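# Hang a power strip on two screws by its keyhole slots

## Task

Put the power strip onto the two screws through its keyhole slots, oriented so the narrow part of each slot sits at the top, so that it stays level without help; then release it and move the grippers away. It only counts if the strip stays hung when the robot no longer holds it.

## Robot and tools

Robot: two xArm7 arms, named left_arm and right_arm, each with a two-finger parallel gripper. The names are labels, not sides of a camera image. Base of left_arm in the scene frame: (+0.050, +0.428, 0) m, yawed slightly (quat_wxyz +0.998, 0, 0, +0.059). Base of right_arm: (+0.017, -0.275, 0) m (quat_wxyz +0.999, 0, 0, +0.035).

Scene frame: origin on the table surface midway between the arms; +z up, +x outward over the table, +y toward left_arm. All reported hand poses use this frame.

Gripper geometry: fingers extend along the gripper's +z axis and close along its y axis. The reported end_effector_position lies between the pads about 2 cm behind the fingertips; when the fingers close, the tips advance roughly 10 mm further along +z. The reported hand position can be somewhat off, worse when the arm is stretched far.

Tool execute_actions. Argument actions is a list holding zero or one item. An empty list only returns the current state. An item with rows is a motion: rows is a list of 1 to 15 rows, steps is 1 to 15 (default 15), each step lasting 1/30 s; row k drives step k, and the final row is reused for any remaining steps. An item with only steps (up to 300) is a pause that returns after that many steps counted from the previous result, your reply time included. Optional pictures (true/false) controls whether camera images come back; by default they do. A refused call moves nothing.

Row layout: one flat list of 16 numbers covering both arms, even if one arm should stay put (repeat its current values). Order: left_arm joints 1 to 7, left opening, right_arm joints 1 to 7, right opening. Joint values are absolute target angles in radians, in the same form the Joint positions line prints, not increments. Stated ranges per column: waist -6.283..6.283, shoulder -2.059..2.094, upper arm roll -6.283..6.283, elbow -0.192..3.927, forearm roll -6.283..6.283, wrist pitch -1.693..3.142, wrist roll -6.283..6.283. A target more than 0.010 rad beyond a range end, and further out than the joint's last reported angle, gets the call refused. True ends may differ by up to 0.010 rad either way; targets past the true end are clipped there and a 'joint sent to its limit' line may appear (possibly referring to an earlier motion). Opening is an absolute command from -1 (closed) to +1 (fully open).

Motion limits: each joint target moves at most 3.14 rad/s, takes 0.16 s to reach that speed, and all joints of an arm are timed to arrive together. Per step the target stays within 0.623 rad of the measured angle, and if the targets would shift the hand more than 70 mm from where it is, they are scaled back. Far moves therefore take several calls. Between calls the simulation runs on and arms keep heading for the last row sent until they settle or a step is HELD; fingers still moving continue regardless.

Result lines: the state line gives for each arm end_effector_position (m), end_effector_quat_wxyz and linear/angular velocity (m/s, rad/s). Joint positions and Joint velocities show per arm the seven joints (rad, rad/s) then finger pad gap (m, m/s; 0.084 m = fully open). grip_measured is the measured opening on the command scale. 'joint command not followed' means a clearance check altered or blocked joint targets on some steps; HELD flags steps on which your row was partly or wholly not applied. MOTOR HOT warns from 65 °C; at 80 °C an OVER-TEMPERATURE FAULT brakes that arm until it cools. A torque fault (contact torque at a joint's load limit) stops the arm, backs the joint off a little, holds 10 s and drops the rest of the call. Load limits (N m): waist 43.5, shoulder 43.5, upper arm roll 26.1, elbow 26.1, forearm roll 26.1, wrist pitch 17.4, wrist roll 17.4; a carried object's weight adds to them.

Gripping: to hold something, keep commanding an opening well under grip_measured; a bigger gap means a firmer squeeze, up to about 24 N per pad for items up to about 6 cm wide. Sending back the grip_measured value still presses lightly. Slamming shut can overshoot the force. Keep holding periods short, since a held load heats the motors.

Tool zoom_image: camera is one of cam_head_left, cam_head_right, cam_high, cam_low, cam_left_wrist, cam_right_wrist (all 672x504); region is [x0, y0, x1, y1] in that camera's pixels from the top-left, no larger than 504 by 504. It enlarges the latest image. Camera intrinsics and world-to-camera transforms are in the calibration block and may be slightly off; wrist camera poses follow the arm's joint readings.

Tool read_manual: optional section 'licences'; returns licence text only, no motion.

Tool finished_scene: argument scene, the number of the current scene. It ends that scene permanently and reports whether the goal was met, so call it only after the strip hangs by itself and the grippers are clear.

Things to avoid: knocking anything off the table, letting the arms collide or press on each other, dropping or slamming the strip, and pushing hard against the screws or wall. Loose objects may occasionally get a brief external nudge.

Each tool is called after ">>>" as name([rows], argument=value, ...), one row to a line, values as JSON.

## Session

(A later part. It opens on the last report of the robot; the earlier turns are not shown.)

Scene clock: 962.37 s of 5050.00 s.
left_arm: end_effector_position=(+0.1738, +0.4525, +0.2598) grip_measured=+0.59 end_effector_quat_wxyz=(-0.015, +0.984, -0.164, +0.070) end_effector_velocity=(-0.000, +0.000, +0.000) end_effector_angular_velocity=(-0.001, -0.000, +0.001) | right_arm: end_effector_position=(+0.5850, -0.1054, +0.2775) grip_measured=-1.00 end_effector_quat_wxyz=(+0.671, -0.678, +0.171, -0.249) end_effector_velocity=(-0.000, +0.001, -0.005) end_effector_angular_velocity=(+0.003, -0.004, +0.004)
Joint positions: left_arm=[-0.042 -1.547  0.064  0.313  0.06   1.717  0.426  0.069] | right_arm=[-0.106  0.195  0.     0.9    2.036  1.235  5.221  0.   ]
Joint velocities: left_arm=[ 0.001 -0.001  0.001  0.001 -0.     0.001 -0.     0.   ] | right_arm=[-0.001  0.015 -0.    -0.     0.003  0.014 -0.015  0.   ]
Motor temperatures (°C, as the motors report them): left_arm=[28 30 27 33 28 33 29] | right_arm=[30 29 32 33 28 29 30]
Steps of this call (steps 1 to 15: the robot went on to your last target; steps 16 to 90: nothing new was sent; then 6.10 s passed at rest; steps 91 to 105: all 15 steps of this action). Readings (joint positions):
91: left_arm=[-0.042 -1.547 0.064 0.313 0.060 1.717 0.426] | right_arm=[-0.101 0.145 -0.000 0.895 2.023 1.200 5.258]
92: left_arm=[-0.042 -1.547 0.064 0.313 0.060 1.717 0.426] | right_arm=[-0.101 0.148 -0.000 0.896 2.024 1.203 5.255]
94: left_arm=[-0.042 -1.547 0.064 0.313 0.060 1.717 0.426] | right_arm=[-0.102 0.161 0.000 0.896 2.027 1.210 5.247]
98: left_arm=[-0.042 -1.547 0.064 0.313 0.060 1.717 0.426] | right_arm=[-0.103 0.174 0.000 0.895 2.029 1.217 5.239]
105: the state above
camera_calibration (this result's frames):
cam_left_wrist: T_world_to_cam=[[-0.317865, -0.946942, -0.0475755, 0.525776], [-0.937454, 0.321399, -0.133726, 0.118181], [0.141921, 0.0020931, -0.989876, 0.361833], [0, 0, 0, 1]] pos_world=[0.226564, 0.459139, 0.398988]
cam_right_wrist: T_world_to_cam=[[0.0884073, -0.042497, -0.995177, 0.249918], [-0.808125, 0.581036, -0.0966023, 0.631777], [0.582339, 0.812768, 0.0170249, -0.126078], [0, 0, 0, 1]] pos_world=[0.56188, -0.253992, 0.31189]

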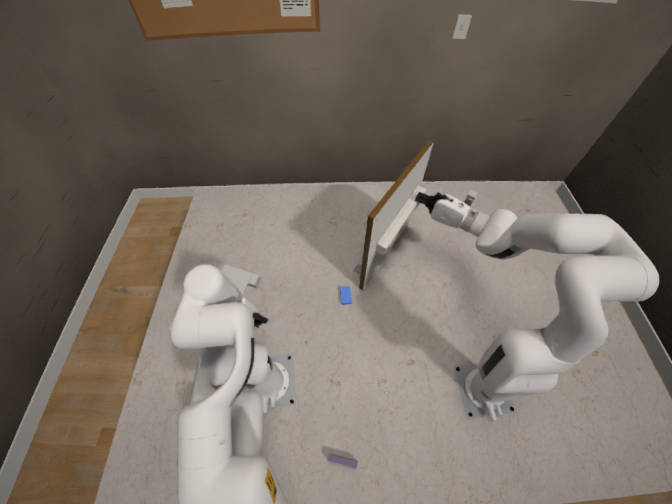

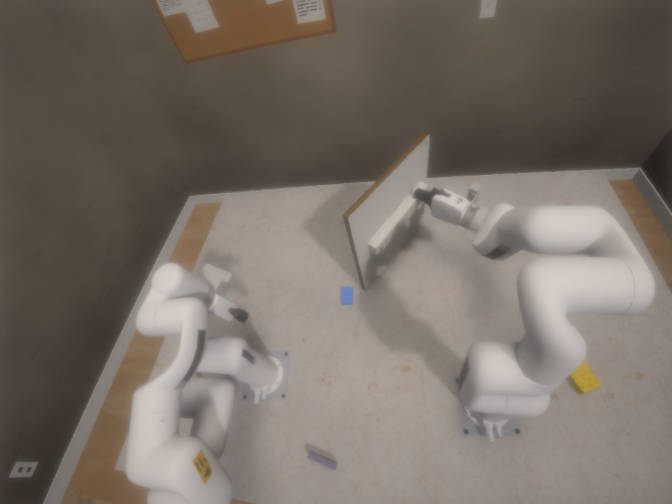

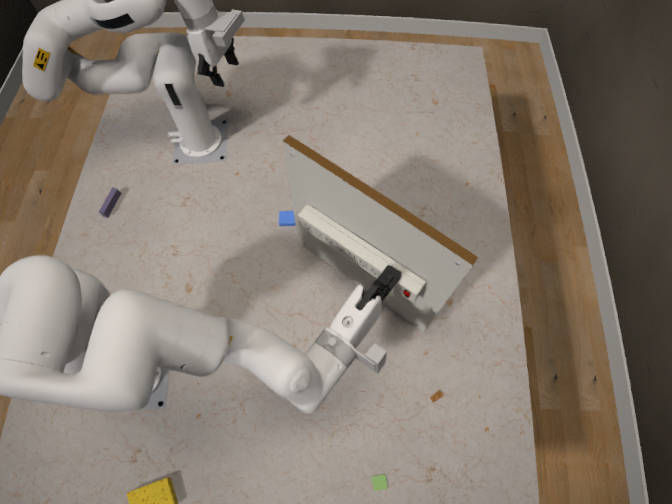

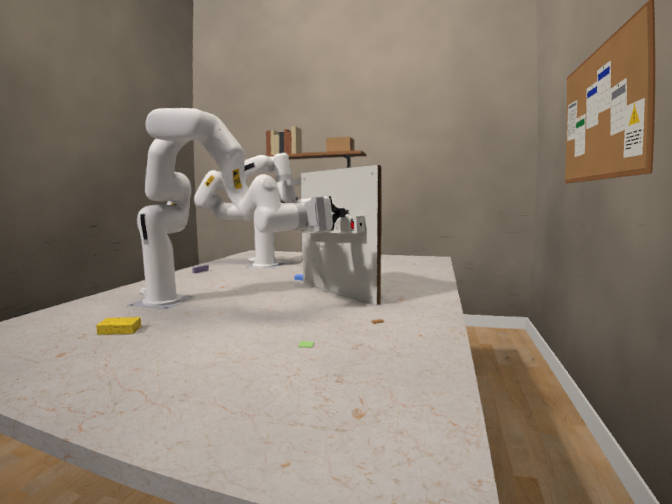

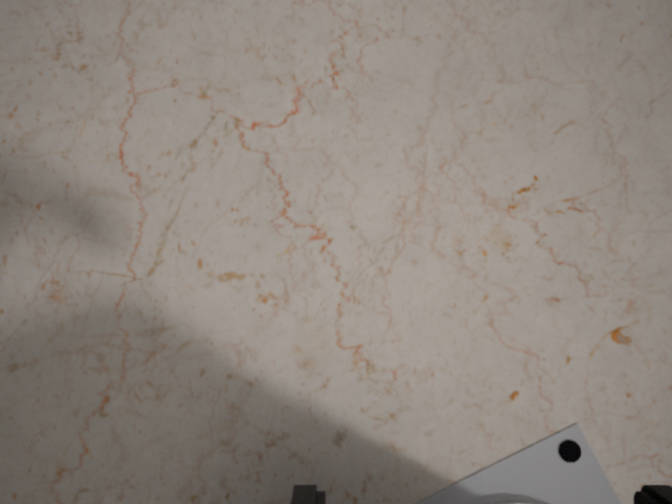

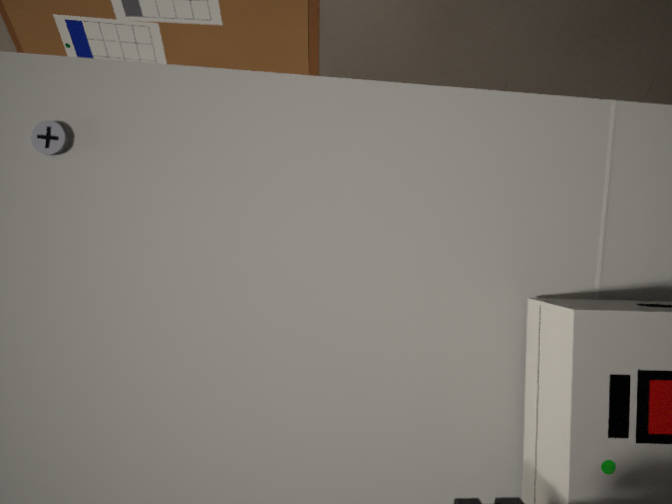

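About touching. Press down while nudging toward the board.

>>> execute_actions([
  {"rows":[[-0.042,-1.547,0.064,0.313,0.06,1.717,0.426,0.6,-0.104,0.215,0,0.897,2.04,1.238,5.21,-1],[-0.042,-1.547,0.064,0.313,0.06,1.717,0.426,0.6,-0.104,0.215,0,0.897,2.04,1.238,5.21,-1],[-0.042,-1.547,0.064,0.313,0.06,1.717,0.426,0.6,-0.104,0.215,0,0.897,2.04,1.238,5.21,-1],[-0.042,-1.547,0.064,0.313,0.06,1.717,0.426,0.6,-0.100,0.232,0,0.901,2.046,1.243,5.2,-1],[-0.042,-1.547,0.064,0.313,0.06,1.717,0.426,0.6,-0.100,0.232,0,0.901,2.046,1.243,5.2,-1],[-0.042,-1.547,0.064,0.313,0.06,1.717,0.426,0.6,-0.100,0.232,0,0.901,2.046,1.243,5.2,-1],[-0.042,-1.547,0.064,0.313,0.06,1.717,0.426,0.6,-0.097,0.247,0,0.903,2.051,1.25,5.19,-1]],"steps":15},
])

>>> zoom_image(camera="cam_low", region=[280,180,400,270])

Scene clock: 969.43 s of 5050.00 s.
left_arm: end_effector_position=(+0.1738, +0.4525, +0.2598) grip_measured=+0.59 end_effector_quat_wxyz=(-0.015, +0.984, -0.164, +0.070) end_effector_velocity=(+0.000, +0.000, +0.000) end_effector_angular_velocity=(-0.000, -0.001, +0.000) | right_arm: end_effector_position=(+0.5886, -0.0977, +0.2751) grip_measured=-1.00 end_effector_quat_wxyz=(+0.680, -0.670, +0.159, -0.251) end_effector_velocity=(+0.001, +0.001, +0.000) end_effector_angular_velocity=(+0.003, -0.009, +0.002)
Joint positions: left_arm=[-0.042 -1.547  0.064  0.313  0.06   1.717  0.426  0.069] | right_arm=[-0.097  0.231 -0.     0.919  2.052  1.27   5.191  0.   ]
Joint velocities: left_arm=[-0.     0.001  0.     0.001 -0.    -0.001 -0.     0.   ] | right_arm=[ 0.003  0.006 -0.001  0.003  0.005  0.007 -0.009  0.   ]
Motor temperatures (°C, as the motors report them): left_arm=[28 30 27 33 28 33 29] | right_arm=[30 28 32 33 28 30 30]
Steps of this call (steps 1 to 15: the robot went on to your last target; steps 16 to 90: nothing new was sent; then 3.57 s passed at rest; steps 91 to 105: all 15 steps of this action). Readings (joint positions):
91: left_arm=[-0.042 -1.547 0.064 0.313 0.060 1.717 0.426] | right_arm=[-0.106 0.198 -0.000 0.899 2.035 1.239 5.220]
92: left_arm=[-0.042 -1.547 0.064 0.313 0.060 1.717 0.426] | right_arm=[-0.106 0.200 -0.000 0.900 2.036 1.240 5.218]
94: left_arm=[-0.042 -1.547 0.064 0.313 0.060 1.717 0.426] | right_arm=[-0.105 0.205 0.000 0.902 2.039 1.245 5.214]
98: left_arm=[-0.042 -1.547 0.064 0.313 0.060 1.717 0.426] | right_arm=[-0.101 0.219 0.000 0.912 2.046 1.258 5.201]
105: the state above
camera_calibration (this result's frames):
cam_left_wrist: T_world_to_cam=[[-0.317865, -0.946942, -0.0475755, 0.525776], [-0.937454, 0.321399, -0.133726, 0.118181], [0.141921, 0.00209306, -0.989876, 0.361833], [0, 0, 0, 1]] pos_world=[0.226564, 0.459139, 0.398988]
cam_right_wrist: T_world_to_cam=[[0.114279, -0.024591, -0.993144, 0.233548], [-0.813956, 0.570838, -0.107795, 0.635474], [0.569576, 0.820694, 0.0452191, -0.133799], [0, 0, 0, 1]] pos_world=[0.566767, -0.247202, 0.306498]

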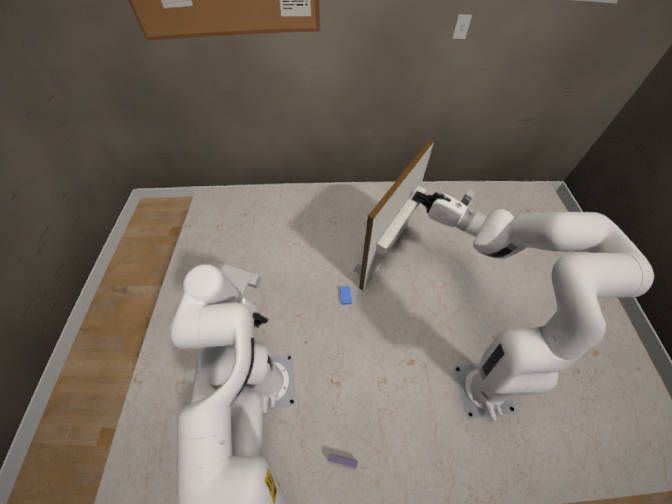

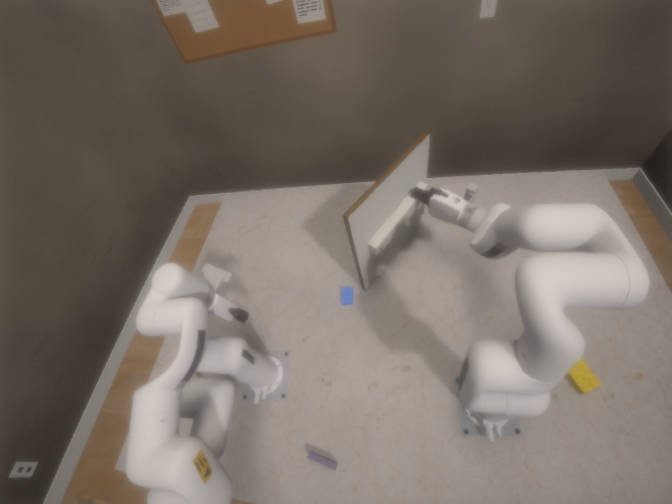

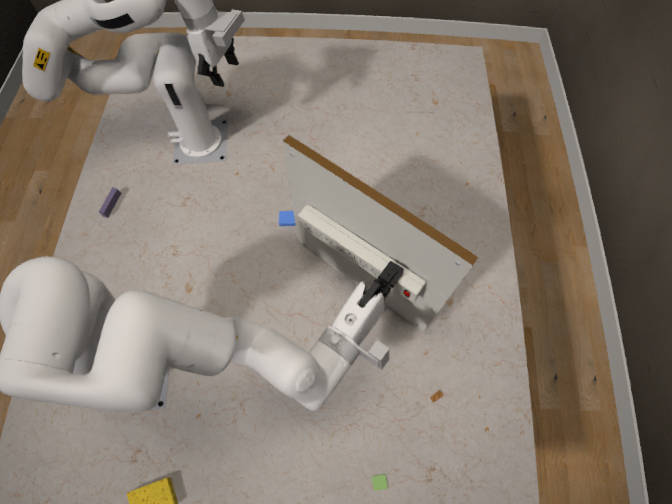

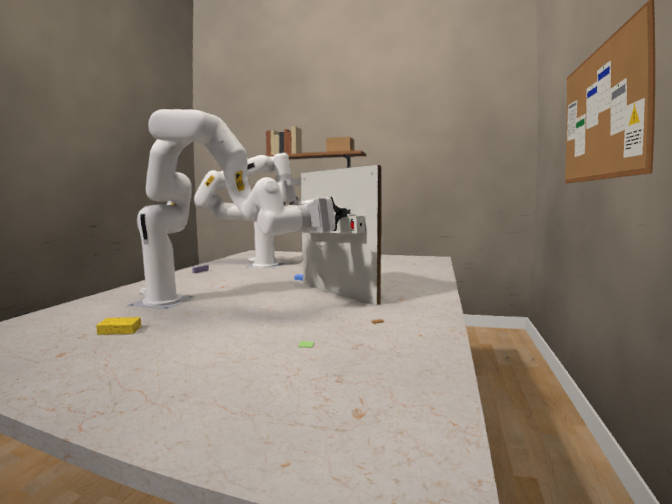

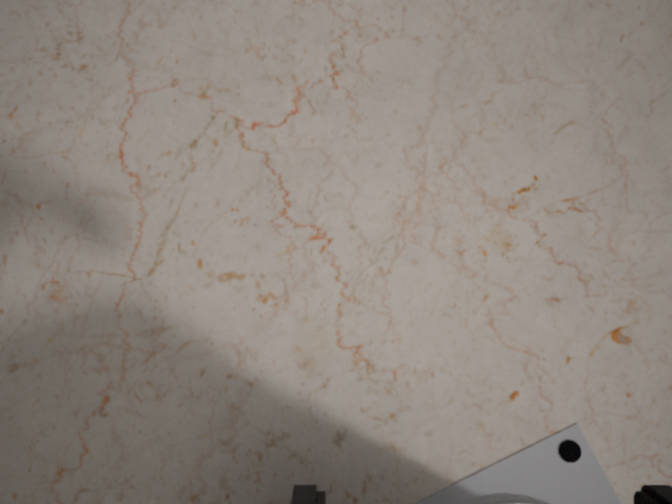

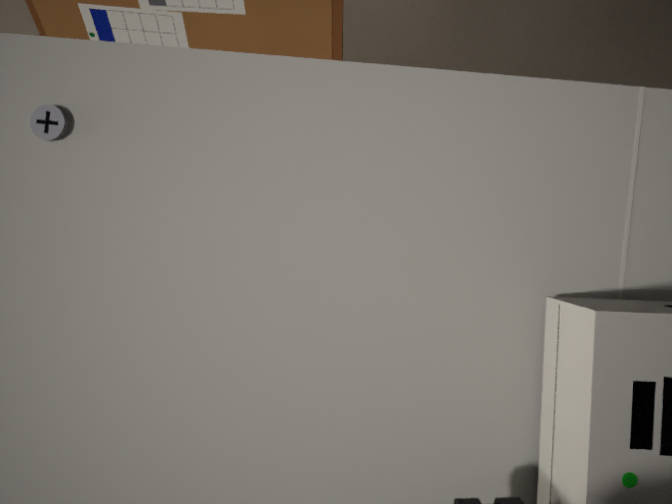

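Region (280, 180, 400, 270) of cam_low's 672x504 image, scaled by 4.200, with more detail than that image has; it fills the top 378 rows of this view, and the rest is white.

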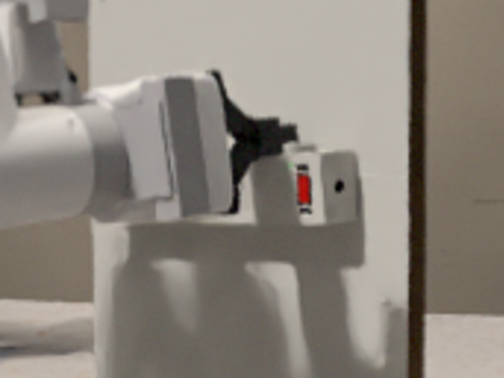

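>>> execute_actions([
  {"rows":[[-0.042,-1.547,0.064,0.313,0.06,1.717,0.426,0.6,-0.092,0.232,0,0.897,2.056,1.25,5.19,-1],[-0.042,-1.547,0.064,0.313,0.06,1.717,0.426,0.6,-0.092,0.232,0,0.897,2.056,1.25,5.19,-1],[-0.042,-1.547,0.064,0.313,0.06,1.717,0.426,0.6,-0.087,0.226,0,0.889,2.061,1.25,5.19,-1],[-0.042,-1.547,0.064,0.313,0.06,1.717,0.426,0.6,-0.087,0.226,0,0.889,2.061,1.25,5.19,-1],[-0.042,-1.547,0.064,0.313,0.06,1.717,0.426,0.6,-0.087,0.226,0,0.889,2.061,1.25,5.19,-1],[-0.042,-1.547,0.064,0.313,0.06,1.717,0.426,0.6,-0.087,0.226,0,0.889,2.061,1.25,5.19,-1],[-0.042,-1.547,0.064,0.313,0.06,1.717,0.426,0.6,-0.097,0.24,0,0.903,2.051,1.25,5.19,-1],[-0.042,-1.547,0.064,0.313,0.06,1.717,0.426,0.6,-0.097,0.24,0,0.903,2.051,1.25,5.19,-1],[-0.042,-1.547,0.064,0.313,0.06,1.717,0.426,0.6,-0.097,0.24,0,0.903,2.051,1.25,5.19,-1],[-0.042,-1.547,0.064,0.313,0.06,1.717,0.426,0.6,-0.107,0.25,0,0.917,2.041,1.25,5.19,-1]],"steps":15},
])

>>> zoom_image(camera="cam_head_right", region=[360,160,460,260])

Scene clock: 986.47 s of 5050.00 s.
left_arm: end_effector_position=(+0.1738, +0.4525, +0.2598) grip_measured=+0.59 end_effector_quat_wxyz=(-0.015, +0.984, -0.164, +0.070) end_effector_velocity=(+0.000, +0.000, -0.000) end_effector_angular_velocity=(+0.001, +0.000, +0.000) | right_arm: end_effector_position=(+0.5882, -0.0956, +0.2754) grip_measured=-1.00 end_effector_quat_wxyz=(+0.681, -0.671, +0.154, -0.249) end_effector_velocity=(+0.004, -0.004, +0.001) end_effector_angular_velocity=(+0.004, -0.015, +0.018)
Joint positions: left_arm=[-0.042 -1.547  0.064  0.313  0.06   1.717  0.426  0.069] | right_arm=[-0.102  0.235  0.006  0.925  2.042  1.273  5.19   0.   ]
Joint velocities: left_arm=[-0.    -0.    -0.001 -0.001  0.    -0.    -0.    -0.   ] | right_arm=[-0.021  0.026  0.002  0.027 -0.026  0.03  -0.001  0.   ]
Motor temperatures (°C, as the motors report them): left_arm=[28 30 27 33 28 33 29] | right_arm=[30 28 32 32 28 31 30]
Steps of this call (steps 1 to 15: the robot went on to your last target; steps 16 to 90: nothing new was sent; then 13.53 s passed at rest; steps 91 to 105: all 15 steps of this action). Readings (joint positions):
91: left_arm=[-0.042 -1.547 0.064 0.313 0.060 1.717 0.426] | right_arm=[-0.097 0.231 -0.000 0.919 2.052 1.270 5.190]
92: left_arm=[-0.042 -1.547 0.064 0.313 0.060 1.717 0.426] | right_arm=[-0.096 0.229 -0.000 0.918 2.053 1.269 5.190]
94: left_arm=[-0.042 -1.547 0.064 0.313 0.060 1.717 0.426] | right_arm=[-0.093 0.224 -0.001 0.913 2.057 1.264 5.190]
98: left_arm=[-0.042 -1.547 0.064 0.313 0.060 1.717 0.426] | right_arm=[-0.090 0.220 0.000 0.908 2.060 1.262 5.190]
105: the state above
camera_calibration (this result's frames):
cam_left_wrist: T_world_to_cam=[[-0.317865, -0.946942, -0.0475756, 0.525776], [-0.937454, 0.321399, -0.133726, 0.118181], [0.141921, 0.00209313, -0.989876, 0.361833], [0, 0, 0, 1]] pos_world=[0.226563, 0.459139, 0.398988]
cam_right_wrist: T_world_to_cam=[[0.11855, -0.0262006, -0.992602, 0.231076], [-0.819464, 0.56194, -0.112704, 0.63775], [0.560736, 0.826763, 0.0451472, -0.129533], [0, 0, 0, 1]] pos_world=[0.567853, -0.24523, 0.307092]

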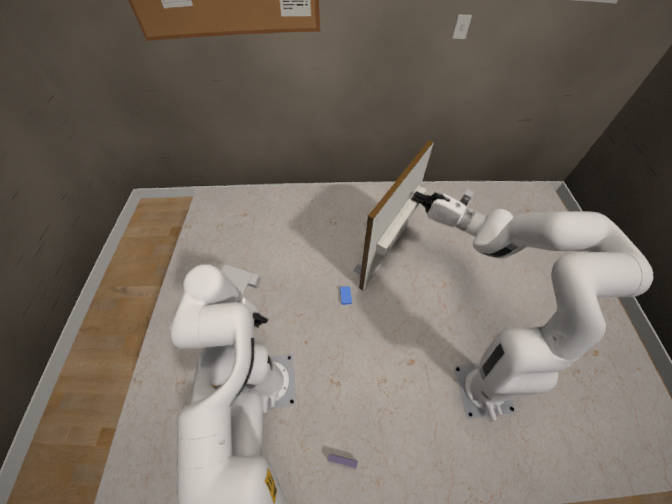

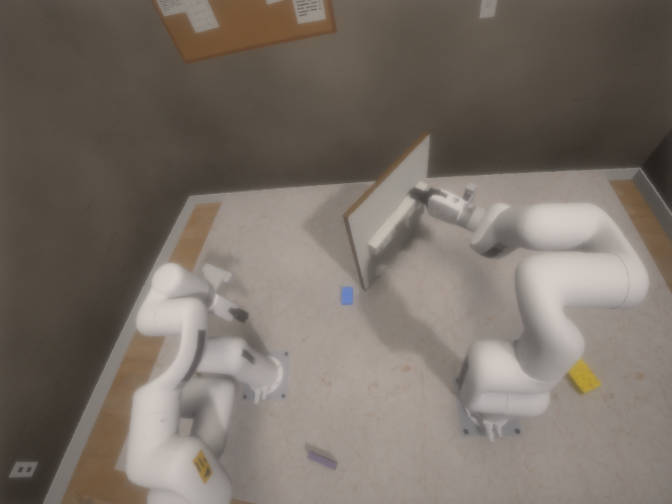

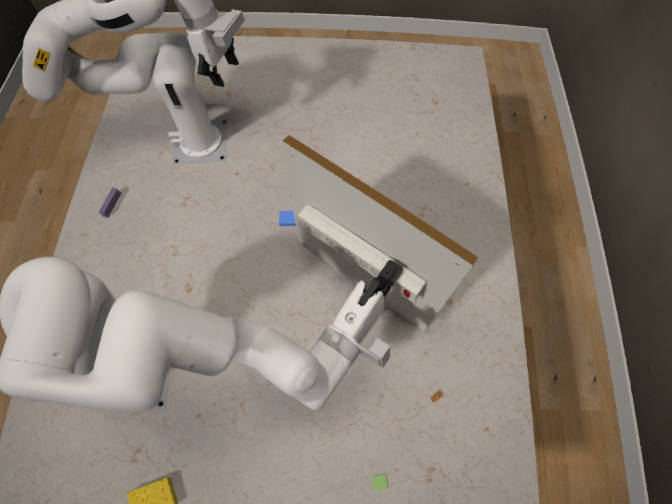

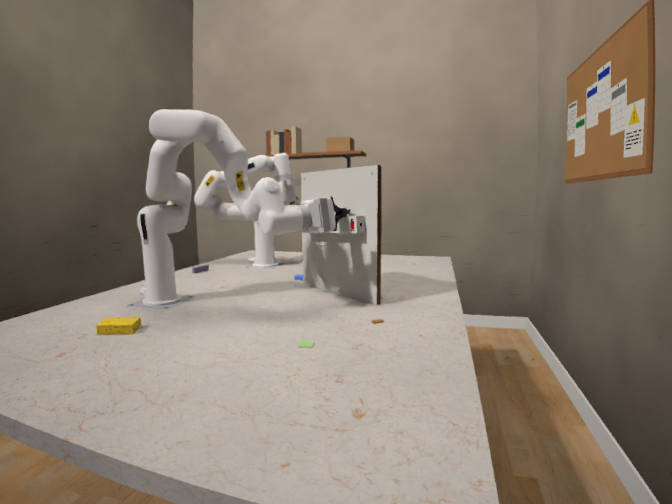

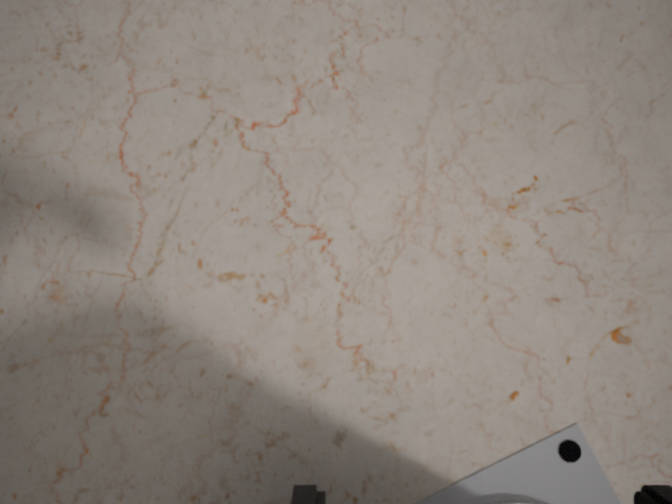

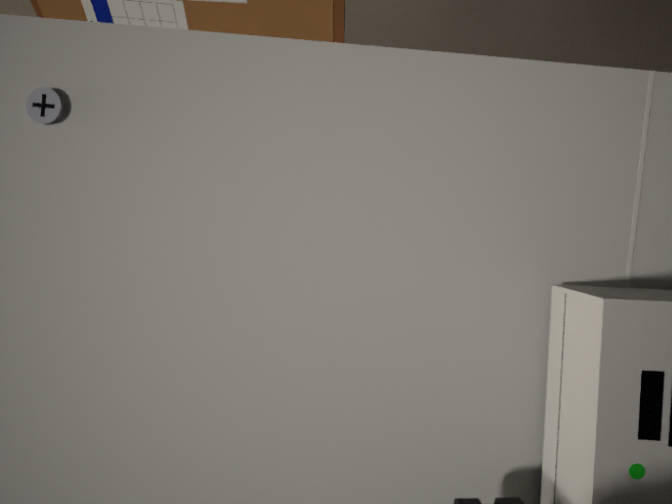

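Region (360, 160, 460, 260) of cam_head_right's 672x504 image, scaled by 5.040, with more detail than that image has.

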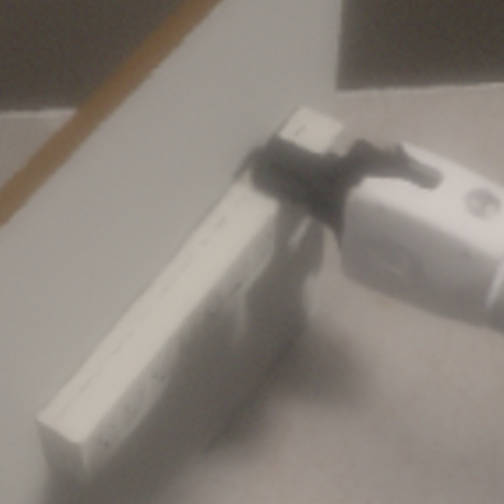

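>>> execute_actions([
  {"rows":[[-0.042,-1.547,0.064,0.313,0.06,1.717,0.426,0.6,-0.101,0.17,0,0.895,2.023,1.21,5.24,-1],[-0.042,-1.547,0.064,0.313,0.06,1.717,0.426,0.6,-0.101,0.17,0,0.895,2.023,1.21,5.24,-1],[-0.042,-1.547,0.064,0.313,0.06,1.717,0.426,0.6,-0.101,0.17,0,0.895,2.023,1.21,5.24,-1],[-0.042,-1.547,0.064,0.313,0.06,1.717,0.426,0.6,-0.101,0.17,0,0.895,2.023,1.21,5.24,-1],[-0.042,-1.547,0.064,0.313,0.06,1.717,0.426,0.6,-0.216,0.075,0,0.779,1.923,1.279,5.258,-1],[-0.042,-1.547,0.064,0.313,0.06,1.717,0.426,0.6,-0.216,0.075,0,0.779,1.923,1.279,5.258,-1],[-0.042,-1.547,0.064,0.313,0.06,1.717,0.426,0.6,-0.216,0.075,0,0.779,1.923,1.279,5.258,-1],[-0.042,-1.547,0.064,0.313,0.06,1.717,0.426,0.6,-0.3,0.0,0,0.5,2.0,1.37,5.1,-1]],"steps":15},
])

>>> execute_actions([
  {"steps":15},
])

>>> zoom_image(camera="cam_low", region=[290,150,400,270])

>>> zoom_image(camera="cam_high", region=[270,130,490,330])

Scene clock: 1002.30 s of 5050.00 s.
left_arm: end_effector_position=(+0.1738, +0.4525, +0.2598) grip_measured=+0.59 end_effector_quat_wxyz=(-0.015, +0.984, -0.164, +0.070) end_effector_velocity=(+0.000, +0.000, -0.000) end_effector_angular_velocity=(+0.002, -0.000, -0.001) | right_arm: end_effector_position=(+0.4987, -0.1625, +0.2363) grip_measured=-1.00 end_effector_quat_wxyz=(+0.661, -0.672, +0.215, -0.255) end_effector_velocity=(-0.225, -0.087, -0.097) end_effector_angular_velocity=(+0.135, -0.006, -0.332)
Joint positions: left_arm=[-0.042 -1.547  0.064  0.313  0.06   1.717  0.426  0.069] | right_arm=[-0.271  0.033 -0.003  0.567  1.987  1.34   5.137  0.   ]
Joint velocities: left_arm=[-0.     0.    -0.002 -0.001  0.    -0.002  0.     0.   ] | right_arm=[-0.358 -0.368  0.011 -0.903  0.153  0.318 -0.433  0.   ]
Motor temperatures (°C, as the motors report them): left_arm=[28 30 27 33 28 33 29] | right_arm=[30 28 32 32 28 33 30]
Steps of this call (steps 1 to 15: the robot went on to your last target; steps 16 to 90: nothing new was sent; then 12.33 s passed at rest; steps 91 to 105: all 15 steps of this action). Readings (joint positions):
91: left_arm=[-0.042 -1.547 0.064 0.313 0.060 1.717 0.426] | right_arm=[-0.107 0.238 0.000 0.929 2.041 1.276 5.190]
92: left_arm=[-0.042 -1.547 0.064 0.313 0.060 1.717 0.426] | right_arm=[-0.107 0.235 0.000 0.928 2.040 1.273 5.193]
94: left_arm=[-0.042 -1.547 0.064 0.313 0.060 1.717 0.426] | right_arm=[-0.105 0.211 -0.003 0.915 2.033 1.249 5.212]
98: left_arm=[-0.042 -1.547 0.064 0.313 0.060 1.717 0.426] | right_arm=[-0.142 0.152 -0.002 0.850 1.986 1.240 5.240]
105: the state above
camera_calibration (this result's frames):
cam_left_wrist: T_world_to_cam=[[-0.317865, -0.946942, -0.0475755, 0.525776], [-0.937454, 0.321399, -0.133726, 0.118181], [0.141921, 0.00209302, -0.989876, 0.361833], [0, 0, 0, 1]] pos_world=[0.226563, 0.459139, 0.398988]
cam_right_wrist: T_world_to_cam=[[0.0340637, -0.0338991, -0.998845, 0.24351], [-0.766173, 0.640848, -0.0478782, 0.568579], [0.641731, 0.766919, -0.00414296, -0.0607383], [0, 0, 0, 1]] pos_world=[0.466313, -0.309537, 0.2702]

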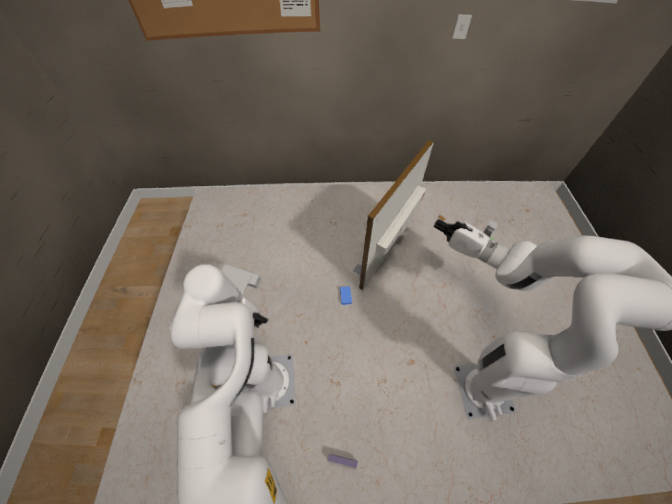

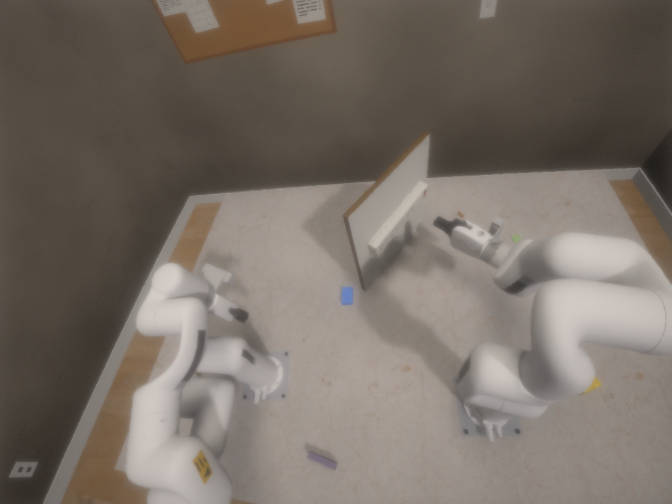

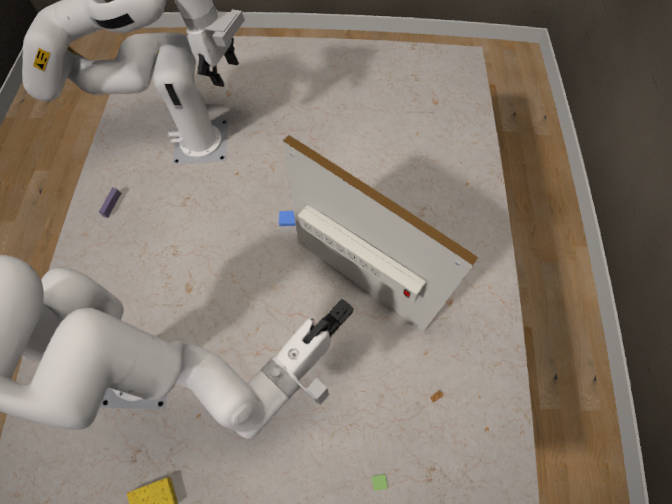

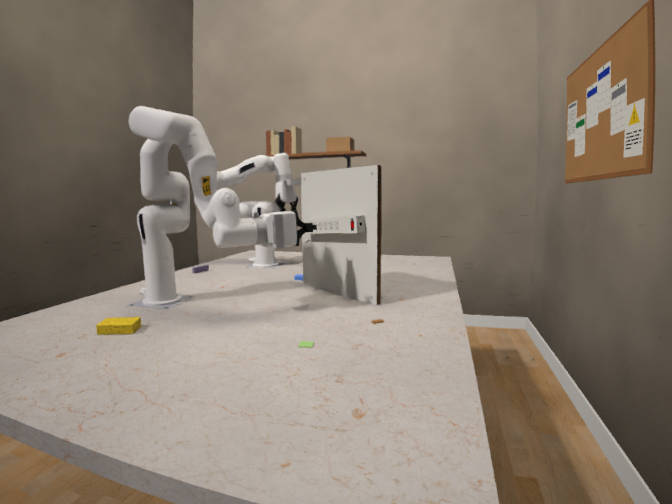

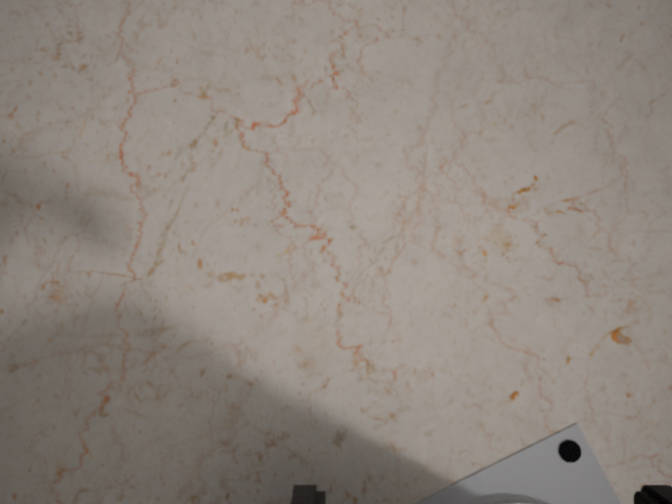

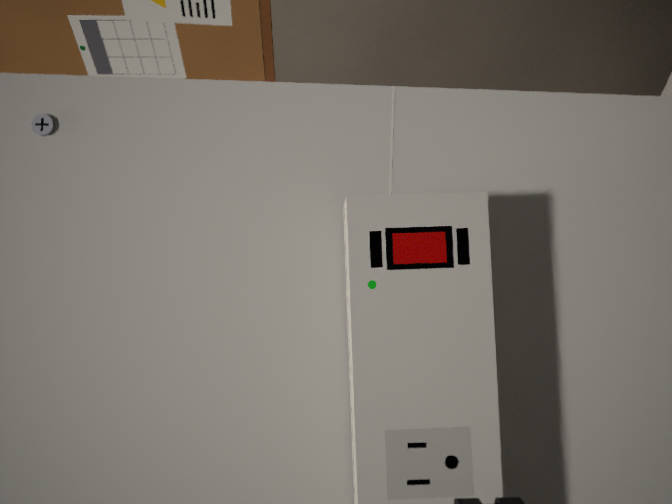

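Scene clock: 1002.80 s of 5050.00 s.
left_arm: end_effector_position=(+0.1738, +0.4525, +0.2598) grip_measured=+0.59 end_effector_quat_wxyz=(-0.015, +0.984, -0.164, +0.070) end_effector_velocity=(-0.000, -0.000, -0.001) end_effector_angular_velocity=(+0.002, +0.002, +0.000) | right_arm: end_effector_position=(+0.4824, -0.1678, +0.2335) grip_measured=-1.00 end_effector_quat_wxyz=(+0.663, -0.665, +0.219, -0.267) end_effector_velocity=(-0.002, -0.000, -0.001) end_effector_angular_velocity=(+0.000, +0.002, -0.001)
Joint positions: left_arm=[-0.042 -1.547  0.064  0.313  0.06   1.717  0.426  0.069] | right_arm=[-0.3    0.     0.     0.501  2.     1.37   5.1    0.   ]
Joint velocities: left_arm=[-0.     0.    -0.002 -0.002  0.     0.    -0.     0.   ] | right_arm=[-0.001 -0.003 -0.    -0.007 -0.     0.001 -0.002  0.   ]
Motor temperatures (°C, as the motors report them): left_arm=[28 30 27 33 28 33 29] | right_arm=[30 28 32 32 28 33 30]
Steps of this call (steps 1 to 15: the robot went on to your last target). Readings (joint positions):
1: left_arm=[-0.042 -1.547 0.064 0.313 0.060 1.717 0.426] | right_arm=[-0.281 0.023 -0.003 0.543 1.991 1.349 5.126]
2: left_arm=[-0.042 -1.547 0.064 0.313 0.060 1.717 0.426] | right_arm=[-0.287 0.016 -0.002 0.528 1.994 1.355 5.118]
4: left_arm=[-0.042 -1.547 0.064 0.313 0.060 1.717 0.426] | right_arm=[-0.294 0.008 -0.000 0.514 1.997 1.363 5.108]
8: left_arm=[-0.042 -1.547 0.064 0.313 0.060 1.717 0.426] | right_arm=[-0.298 0.002 0.001 0.505 1.999 1.369 5.102]
15: the state above
camera_calibration (this result's frames):
cam_left_wrist: T_world_to_cam=[[-0.317865, -0.946942, -0.0475755, 0.525776], [-0.937454, 0.321399, -0.133726, 0.118181], [0.141921, 0.00209319, -0.989876, 0.361833], [0, 0, 0, 1]] pos_world=[0.226564, 0.459139, 0.398988]
cam_right_wrist: T_world_to_cam=[[0.0477828, -0.024381, -0.99856, 0.235953], [-0.750208, 0.659155, -0.0519928, 0.555636], [0.659473, 0.751612, 0.0132055, -0.0614165], [0, 0, 0, 1]] pos_world=[0.44607, -0.314336, 0.265314]

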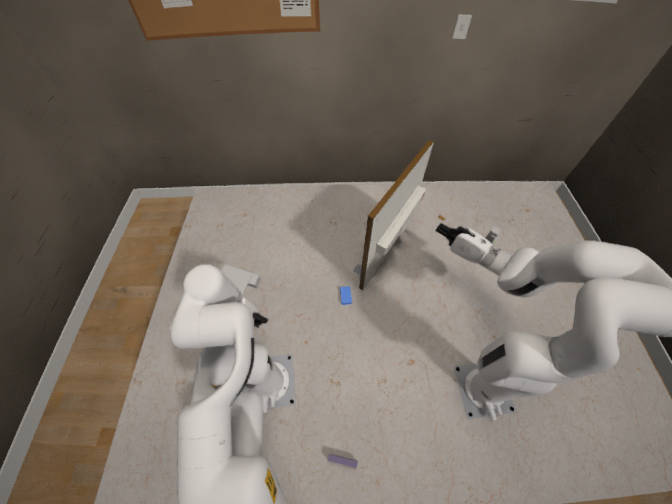

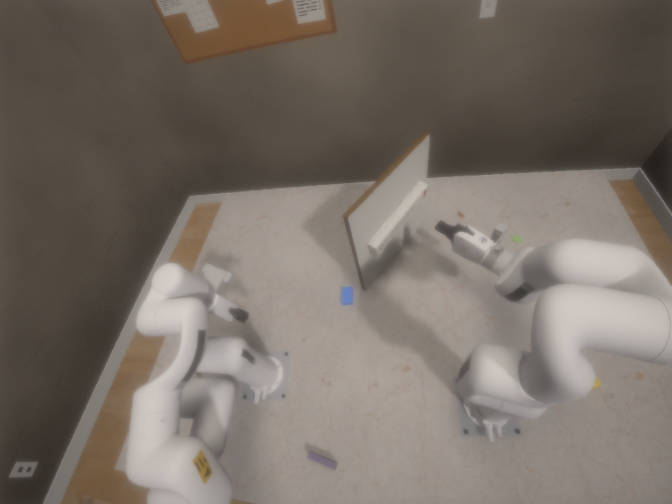

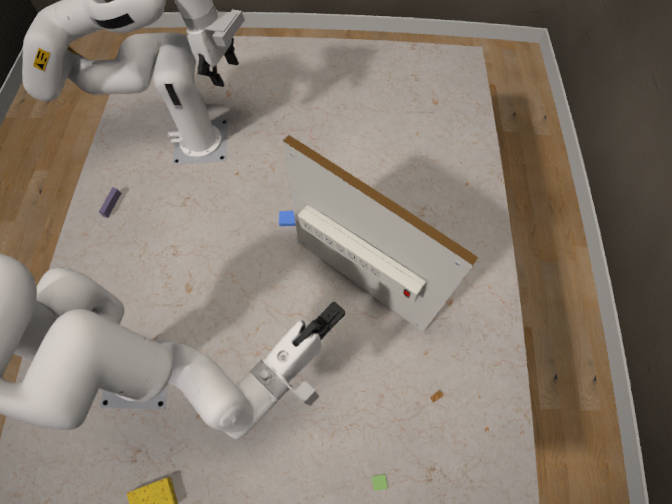

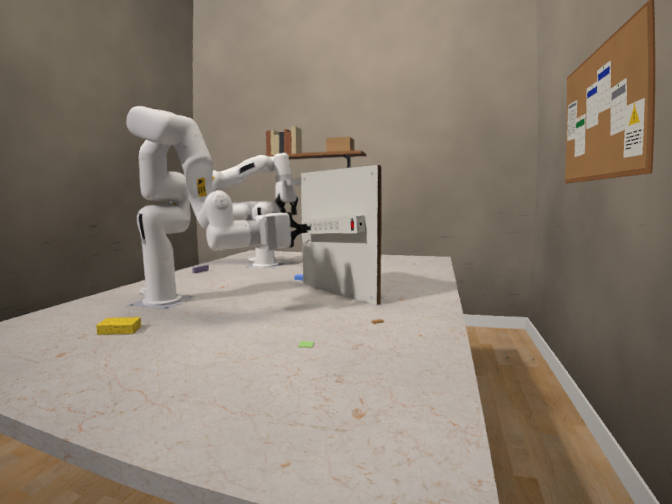

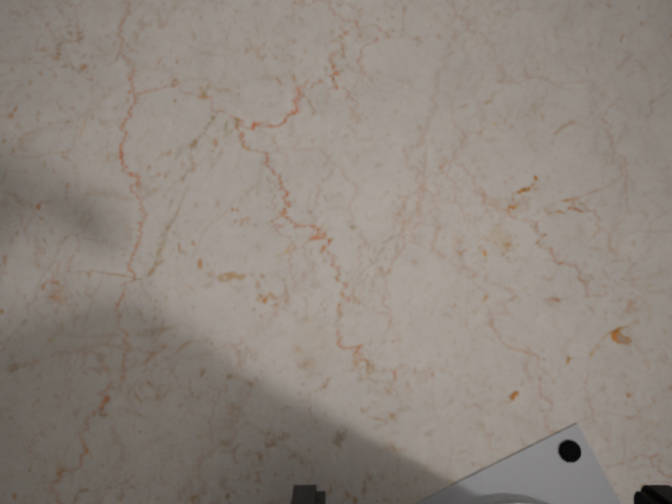

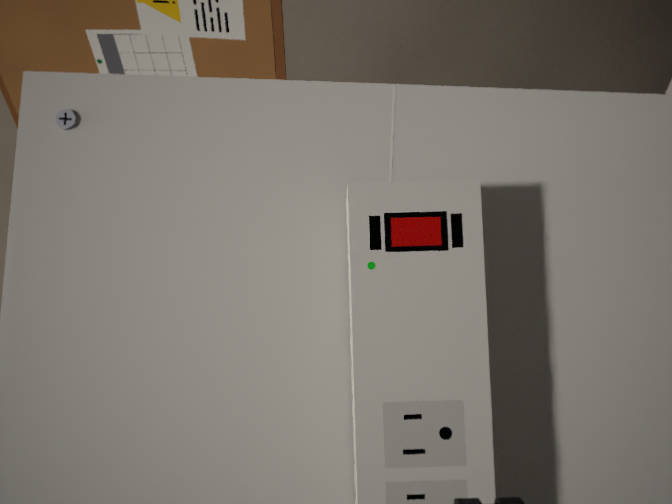

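Region (290, 150, 400, 270) of cam_low's 672x504 image, scaled by 4.200, with more detail than that image has; it fills the left 462 columns of this view, and the rest is white.

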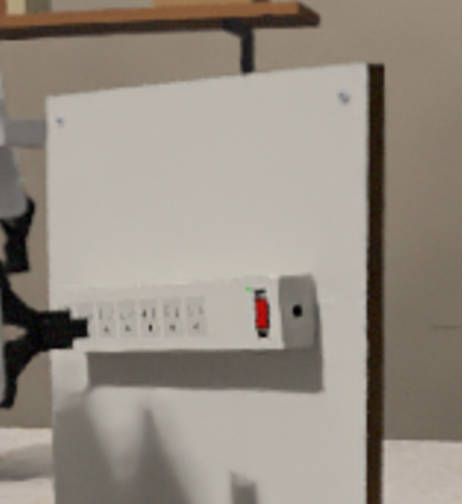

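Region (270, 130, 490, 330) of cam_high's 672x504 image, scaled by 2.291, with more detail than that image has; it fills the top 458 rows of this view, and the rest is white.

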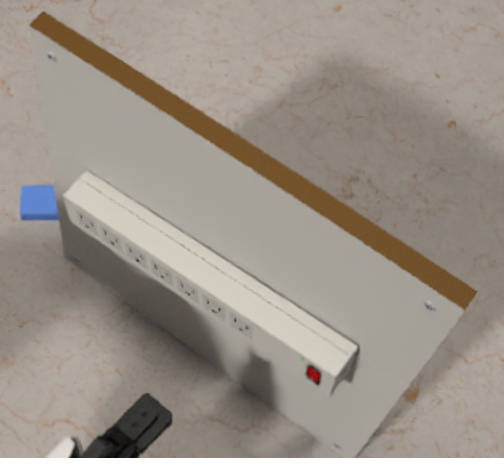

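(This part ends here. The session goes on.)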